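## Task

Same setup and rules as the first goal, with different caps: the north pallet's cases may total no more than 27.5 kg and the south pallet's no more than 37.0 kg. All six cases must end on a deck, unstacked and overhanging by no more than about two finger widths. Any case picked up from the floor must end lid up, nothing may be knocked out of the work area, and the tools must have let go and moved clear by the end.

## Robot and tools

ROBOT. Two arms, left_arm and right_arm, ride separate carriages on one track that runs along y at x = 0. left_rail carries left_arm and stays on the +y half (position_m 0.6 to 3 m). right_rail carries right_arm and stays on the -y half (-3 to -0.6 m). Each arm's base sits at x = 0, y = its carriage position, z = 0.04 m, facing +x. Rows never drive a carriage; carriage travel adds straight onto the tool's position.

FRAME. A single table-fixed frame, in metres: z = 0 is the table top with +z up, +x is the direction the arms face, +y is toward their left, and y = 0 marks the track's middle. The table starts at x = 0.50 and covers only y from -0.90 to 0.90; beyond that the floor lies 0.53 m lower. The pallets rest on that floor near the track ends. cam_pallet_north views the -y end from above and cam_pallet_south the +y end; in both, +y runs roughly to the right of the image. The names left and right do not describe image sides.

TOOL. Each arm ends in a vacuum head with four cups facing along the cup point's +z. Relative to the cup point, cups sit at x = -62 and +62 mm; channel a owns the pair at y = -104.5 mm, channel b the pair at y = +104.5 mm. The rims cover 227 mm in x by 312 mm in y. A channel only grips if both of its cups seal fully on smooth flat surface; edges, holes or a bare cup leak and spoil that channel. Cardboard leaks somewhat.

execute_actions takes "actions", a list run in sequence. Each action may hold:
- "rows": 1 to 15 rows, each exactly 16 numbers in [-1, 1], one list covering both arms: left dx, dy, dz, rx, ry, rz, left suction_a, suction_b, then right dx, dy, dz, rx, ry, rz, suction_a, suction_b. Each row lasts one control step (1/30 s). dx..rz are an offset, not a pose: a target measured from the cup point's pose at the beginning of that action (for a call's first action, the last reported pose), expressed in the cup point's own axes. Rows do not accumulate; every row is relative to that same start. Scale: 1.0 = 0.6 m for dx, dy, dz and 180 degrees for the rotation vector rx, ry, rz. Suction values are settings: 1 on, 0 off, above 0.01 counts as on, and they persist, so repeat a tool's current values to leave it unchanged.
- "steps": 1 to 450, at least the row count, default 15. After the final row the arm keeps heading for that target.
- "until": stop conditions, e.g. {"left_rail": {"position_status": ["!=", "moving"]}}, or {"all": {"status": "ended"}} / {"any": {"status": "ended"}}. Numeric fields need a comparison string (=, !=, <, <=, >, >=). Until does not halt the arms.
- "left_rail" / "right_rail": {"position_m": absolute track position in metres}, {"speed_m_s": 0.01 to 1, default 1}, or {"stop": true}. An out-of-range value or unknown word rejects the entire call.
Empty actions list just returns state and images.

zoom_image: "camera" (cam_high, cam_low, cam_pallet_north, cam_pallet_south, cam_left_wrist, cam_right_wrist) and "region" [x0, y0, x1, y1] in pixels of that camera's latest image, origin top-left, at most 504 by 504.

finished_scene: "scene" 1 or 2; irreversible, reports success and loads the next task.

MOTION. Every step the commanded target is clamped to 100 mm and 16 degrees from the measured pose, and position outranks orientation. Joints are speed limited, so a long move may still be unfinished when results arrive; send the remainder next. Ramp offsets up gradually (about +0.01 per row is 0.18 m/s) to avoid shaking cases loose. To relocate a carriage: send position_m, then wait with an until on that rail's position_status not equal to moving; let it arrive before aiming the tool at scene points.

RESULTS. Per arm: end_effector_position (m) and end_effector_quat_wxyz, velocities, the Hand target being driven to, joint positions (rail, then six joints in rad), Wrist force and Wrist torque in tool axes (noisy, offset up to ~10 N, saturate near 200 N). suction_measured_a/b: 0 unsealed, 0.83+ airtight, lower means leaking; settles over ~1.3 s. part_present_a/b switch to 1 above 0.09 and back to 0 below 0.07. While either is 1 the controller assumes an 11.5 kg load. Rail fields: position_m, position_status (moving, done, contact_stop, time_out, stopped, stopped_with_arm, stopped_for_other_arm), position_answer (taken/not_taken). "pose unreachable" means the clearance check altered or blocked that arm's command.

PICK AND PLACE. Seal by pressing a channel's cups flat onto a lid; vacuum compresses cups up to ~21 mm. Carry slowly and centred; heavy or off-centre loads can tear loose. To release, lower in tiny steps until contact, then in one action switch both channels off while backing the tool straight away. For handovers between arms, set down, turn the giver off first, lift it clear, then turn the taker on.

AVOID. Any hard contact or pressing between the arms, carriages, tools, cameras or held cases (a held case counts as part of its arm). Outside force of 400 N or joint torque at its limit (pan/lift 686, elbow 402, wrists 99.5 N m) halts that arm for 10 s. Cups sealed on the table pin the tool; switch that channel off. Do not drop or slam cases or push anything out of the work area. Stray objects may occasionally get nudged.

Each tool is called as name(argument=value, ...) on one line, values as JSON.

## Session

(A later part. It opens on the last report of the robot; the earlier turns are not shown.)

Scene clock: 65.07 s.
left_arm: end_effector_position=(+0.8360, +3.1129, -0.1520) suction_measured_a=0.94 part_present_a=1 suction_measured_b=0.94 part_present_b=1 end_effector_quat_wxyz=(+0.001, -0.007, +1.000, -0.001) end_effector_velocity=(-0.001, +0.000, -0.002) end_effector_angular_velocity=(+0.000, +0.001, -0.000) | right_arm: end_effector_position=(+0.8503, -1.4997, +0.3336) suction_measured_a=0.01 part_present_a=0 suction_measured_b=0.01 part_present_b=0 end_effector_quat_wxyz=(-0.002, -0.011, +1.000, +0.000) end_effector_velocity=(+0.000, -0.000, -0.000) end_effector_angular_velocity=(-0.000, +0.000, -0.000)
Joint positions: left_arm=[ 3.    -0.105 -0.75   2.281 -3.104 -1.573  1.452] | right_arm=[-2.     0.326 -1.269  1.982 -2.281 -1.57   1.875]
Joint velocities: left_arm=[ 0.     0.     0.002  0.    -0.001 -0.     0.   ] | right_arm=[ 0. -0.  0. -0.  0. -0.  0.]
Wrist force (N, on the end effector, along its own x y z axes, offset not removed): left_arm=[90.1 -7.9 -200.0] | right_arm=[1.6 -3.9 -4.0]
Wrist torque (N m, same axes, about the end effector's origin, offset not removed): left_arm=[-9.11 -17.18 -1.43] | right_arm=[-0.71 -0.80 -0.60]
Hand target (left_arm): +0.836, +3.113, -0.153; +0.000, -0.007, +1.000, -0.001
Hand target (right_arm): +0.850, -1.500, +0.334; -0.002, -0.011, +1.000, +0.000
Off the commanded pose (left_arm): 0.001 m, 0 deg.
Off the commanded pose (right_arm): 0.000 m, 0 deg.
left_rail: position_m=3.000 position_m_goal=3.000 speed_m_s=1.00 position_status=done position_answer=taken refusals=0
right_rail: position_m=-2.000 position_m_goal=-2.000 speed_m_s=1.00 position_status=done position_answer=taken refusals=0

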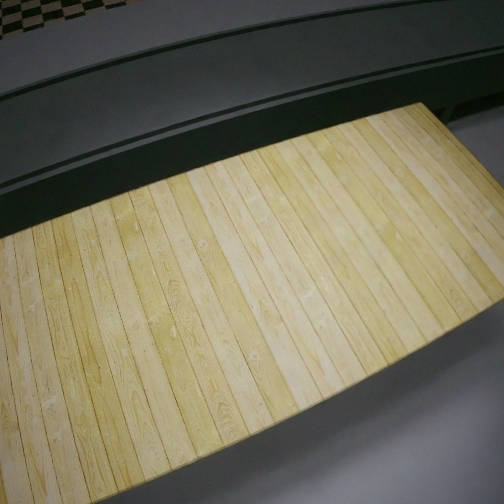

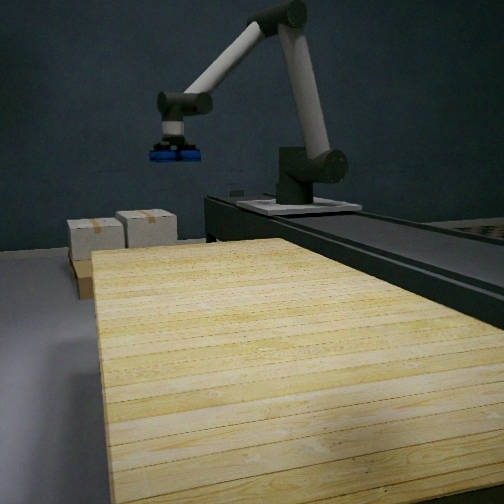

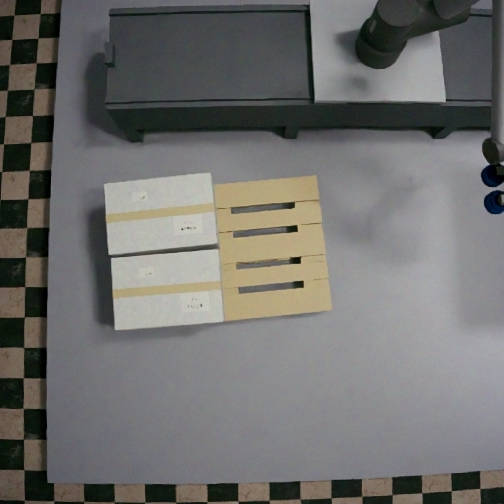

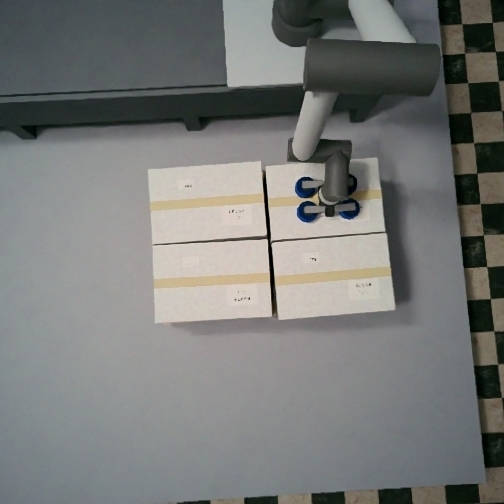

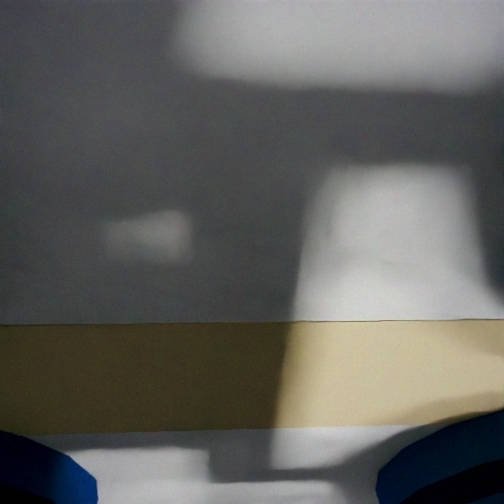

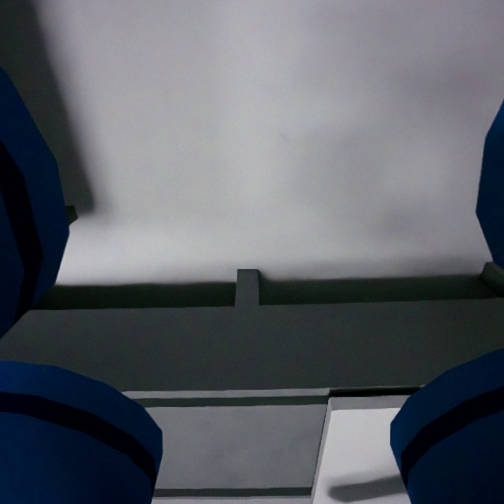

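execute_actions(actions=[{"rows":[[0,0,-0.03,0,0,0,0,0,0,0,0,0,0,0,0,0],[0,0,-0.06,0,0,0,0,0,0,0,0,0,0,0,0,0],[0,0,-0.1,0,0,0,0,0,0,0,0,0,0,0,0,0],[0,0,-0.16,0,0,0,0,0,0,0,0,0,0,0,0,0],[0,0,-0.5,0,0,0,0,0,0,0,0,0,0,0,0,0]],"steps":20},{"left_rail":{"position_m":2.2},"steps":40}])

Scene clock: 75.47 s.
left_arm: end_effector_position=(+0.8369, +3.1110, -0.1513) suction_measured_a=0.94 part_present_a=1 suction_measured_b=0.94 part_present_b=1 end_effector_quat_wxyz=(+0.002, -0.007, +1.000, -0.001) end_effector_velocity=(-0.000, -0.000, -0.000) end_effector_angular_velocity=(+0.000, +0.000, -0.000) | right_arm: end_effector_position=(+0.8503, -1.4997, +0.3336) suction_measured_a=0.01 part_present_a=0 suction_measured_b=0.01 part_present_b=0 end_effector_quat_wxyz=(-0.002, -0.011, +1.000, +0.000) end_effector_velocity=(-0.000, +0.000, +0.000) end_effector_angular_velocity=(+0.000, -0.000, +0.000)
Joint positions: left_arm=[ 2.998 -0.105 -0.751  2.281 -3.106 -1.573  1.452] | right_arm=[-2.     0.326 -1.269  1.982 -2.281 -1.57   1.875]
Joint velocities: left_arm=[ 0. -0.  0. -0. -0. -0.  0.] | right_arm=[ 0.  0. -0.  0. -0. -0. -0.]
Wrist force (N, on the end effector, along its own x y z axes, offset not removed): left_arm=[8.6 -1.5 -65.0] | right_arm=[4.0 -0.8 2.3]
Wrist torque (N m, same axes, about the end effector's origin, offset not removed): left_arm=[1.02 -0.96 0.09] | right_arm=[-0.31 -1.01 -0.50]
Hand target (left_arm): +0.837, +3.111, -0.151; +0.002, -0.007, +1.000, -0.001
Hand target (right_arm): +0.850, -1.500, +0.334; -0.002, -0.011, +1.000, +0.000
Off the commanded pose (left_arm): 0.299 m, 0 deg.
Off the commanded pose (right_arm): 0.000 m, 0 deg.
FORCE FAULT: contact force on the left arm reached its limit, and that arm stopped for 10 seconds. The contact can be on any part of that arm, not only on its tool. That arm ran no command of this call. That arm holds still and accepts commands again. Move the arm away from the contact; if what it grips holds it there, let go first. Pushing or pulling that hard again can fault the arm again.
left_rail: position_m=2.998 position_m_goal=2.998 speed_m_s=1.00 position_status=stopped_with_arm position_answer=taken refusals=0
right_rail: position_m=-2.000 position_m_goal=-2.000 speed_m_s=1.00 position_status=done position_answer=taken refusals=0

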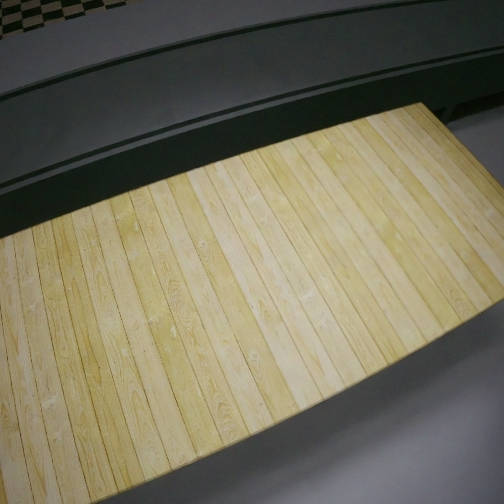

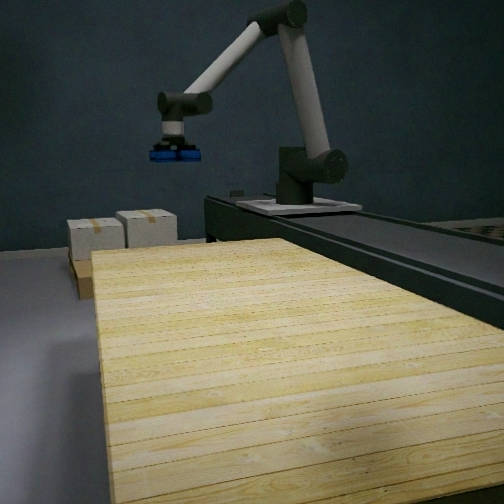

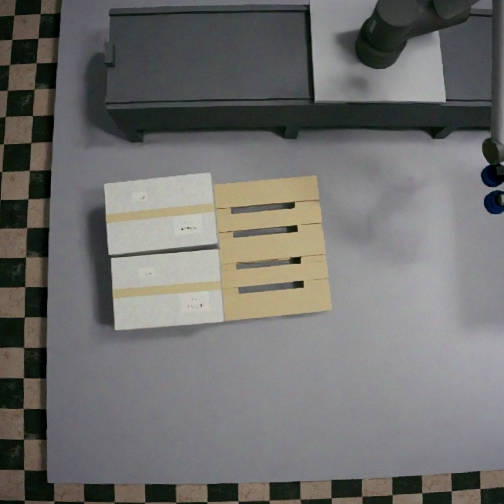

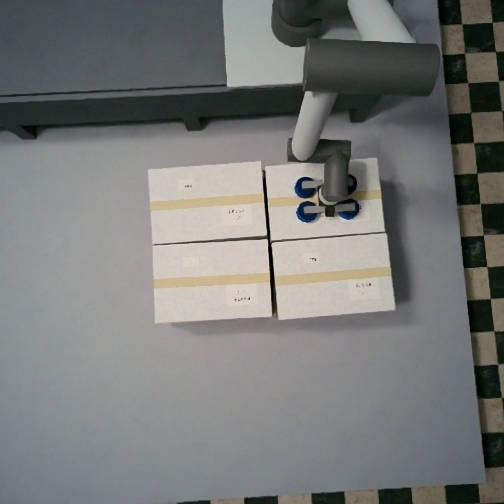

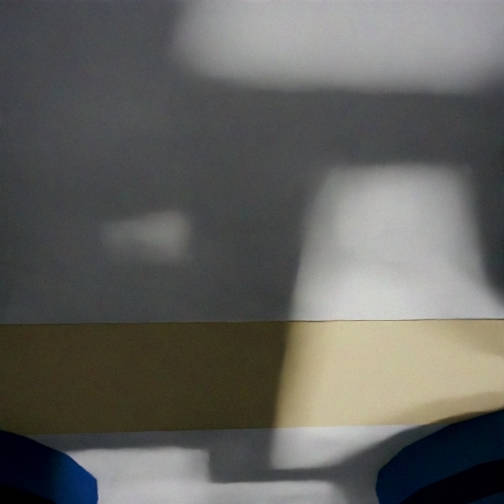

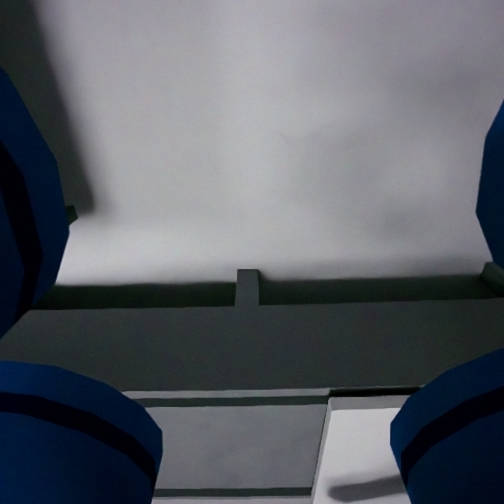

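execute_actions(actions=[{"rows":[[0,0,-0.03,0,0,0,0,0,0,0,0,0,0,0,0,0],[0,0,-0.06,0,0,0,0,0,0,0,0,0,0,0,0,0],[0,0,-0.1,0,0,0,0,0,0,0,0,0,0,0,0,0],[0,0,-0.16,0,0,0,0,0,0,0,0,0,0,0,0,0],[0,0,-0.5,0,0,0,0,0,0,0,0,0,0,0,0,0]],"steps":20},{"left_rail":{"position_m":2.2},"steps":42}])

Scene clock: 78.20 s.
left_arm: end_effector_position=(+0.8360, +2.3129, +0.1490) suction_measured_a=0.00 part_present_a=0 suction_measured_b=0.00 part_present_b=0 end_effector_quat_wxyz=(+0.002, -0.007, +1.000, -0.001) end_effector_velocity=(+0.000, +0.000, +0.000) end_effector_angular_velocity=(+0.000, -0.000, +0.000) | right_arm: end_effector_position=(+0.8503, -1.4997, +0.3336) suction_measured_a=0.01 part_present_a=0 suction_measured_b=0.01 part_present_b=0 end_effector_quat_wxyz=(-0.002, -0.011, +1.000, +0.000) end_effector_velocity=(-0.000, +0.000, +0.000) end_effector_angular_velocity=(+0.000, -0.000, +0.000)
Joint positions: left_arm=[ 2.2   -0.106 -1.197  2.276 -2.655 -1.573  1.452] | right_arm=[-2.     0.326 -1.269  1.982 -2.281 -1.57   1.875]
Joint velocities: left_arm=[ 0. -0. -0. -0.  0.  0.  0.] | right_arm=[ 0.  0. -0. -0.  0. -0.  0.]
Wrist force (N, on the end effector, along its own x y z axes, offset not removed): left_arm=[4.0 0.6 -2.1] | right_arm=[1.3 -1.1 -1.7]
Wrist torque (N m, same axes, about the end effector's origin, offset not removed): left_arm=[0.15 -0.72 -0.11] | right_arm=[-0.39 -0.54 -0.60]
Hand target (left_arm): +0.836, +2.313, +0.149; +0.002, -0.007, +1.000, -0.001
Hand target (right_arm): +0.850, -1.500, +0.334; -0.002, -0.011, +1.000, +0.000
Off the commanded pose (left_arm): 0.001 m, 0 deg.
Off the commanded pose (right_arm): 0.000 m, 0 deg.
left_rail: position_m=2.200 position_m_goal=2.200 speed_m_s=1.00 position_status=done position_answer=taken refusals=0
right_rail: position_m=-2.000 position_m_goal=-2.000 speed_m_s=1.00 position_status=done position_answer=taken refusals=0

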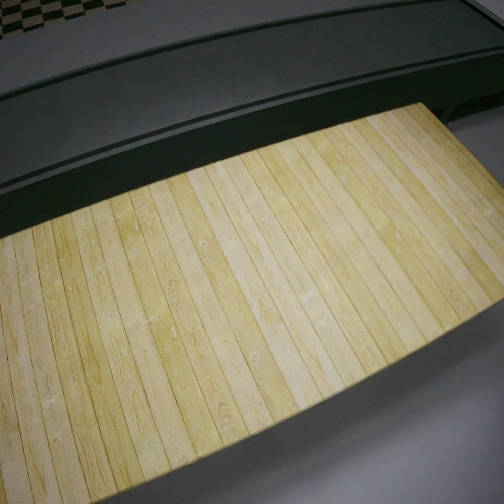

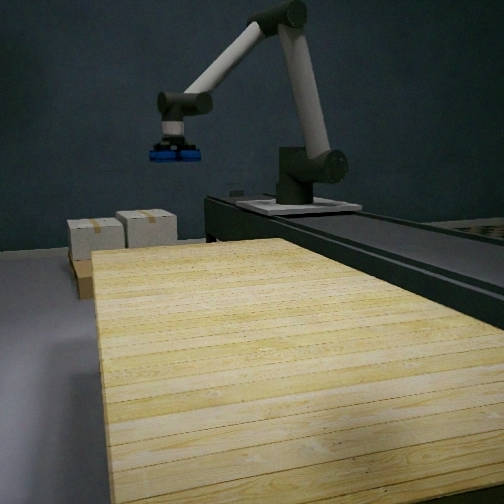

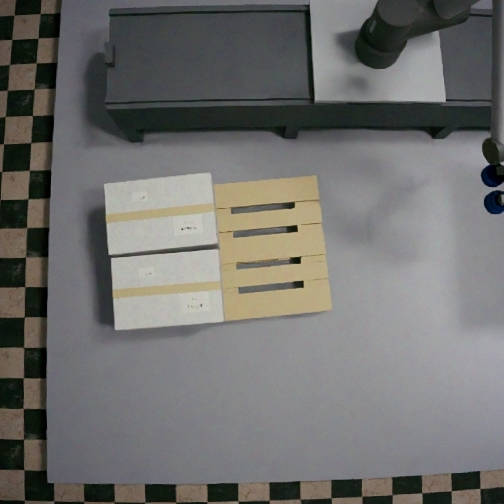

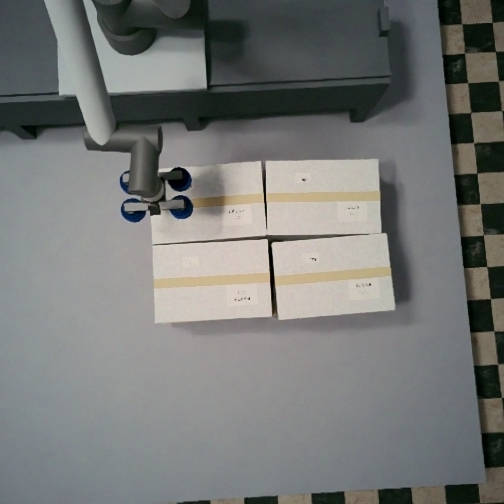

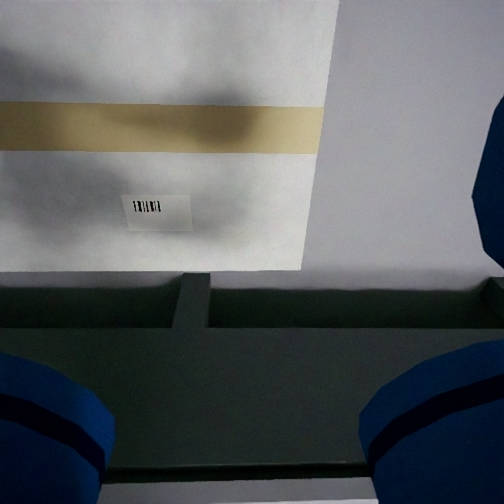

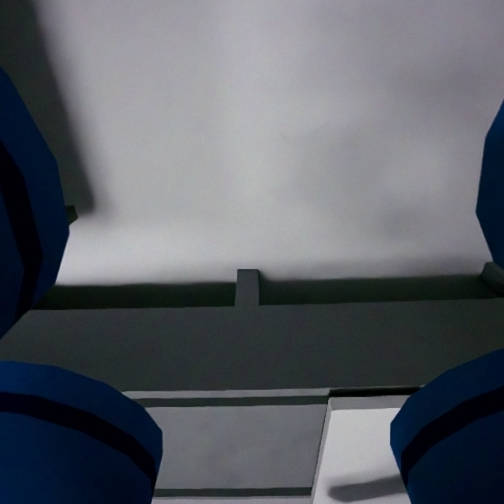

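zoom_image(camera="cam_pallet_south", region=[200, 130, 430, 340])

Region (200, 130, 430, 340) of cam_pallet_south's 504x504 image, scaled by 2.191, with more detail than that image has; it fills the top 460 rows of this view, and the rest is white.

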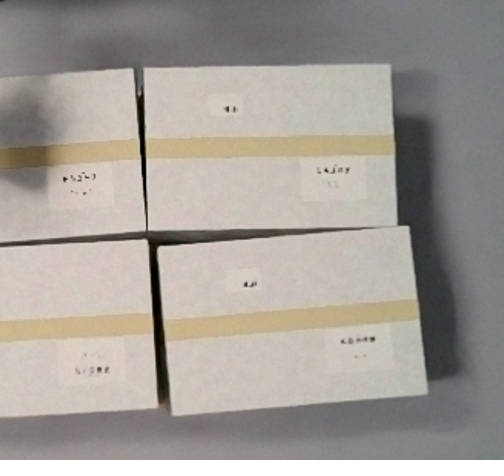

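finished_scene(scene=2)

The scene is finished: the task was done.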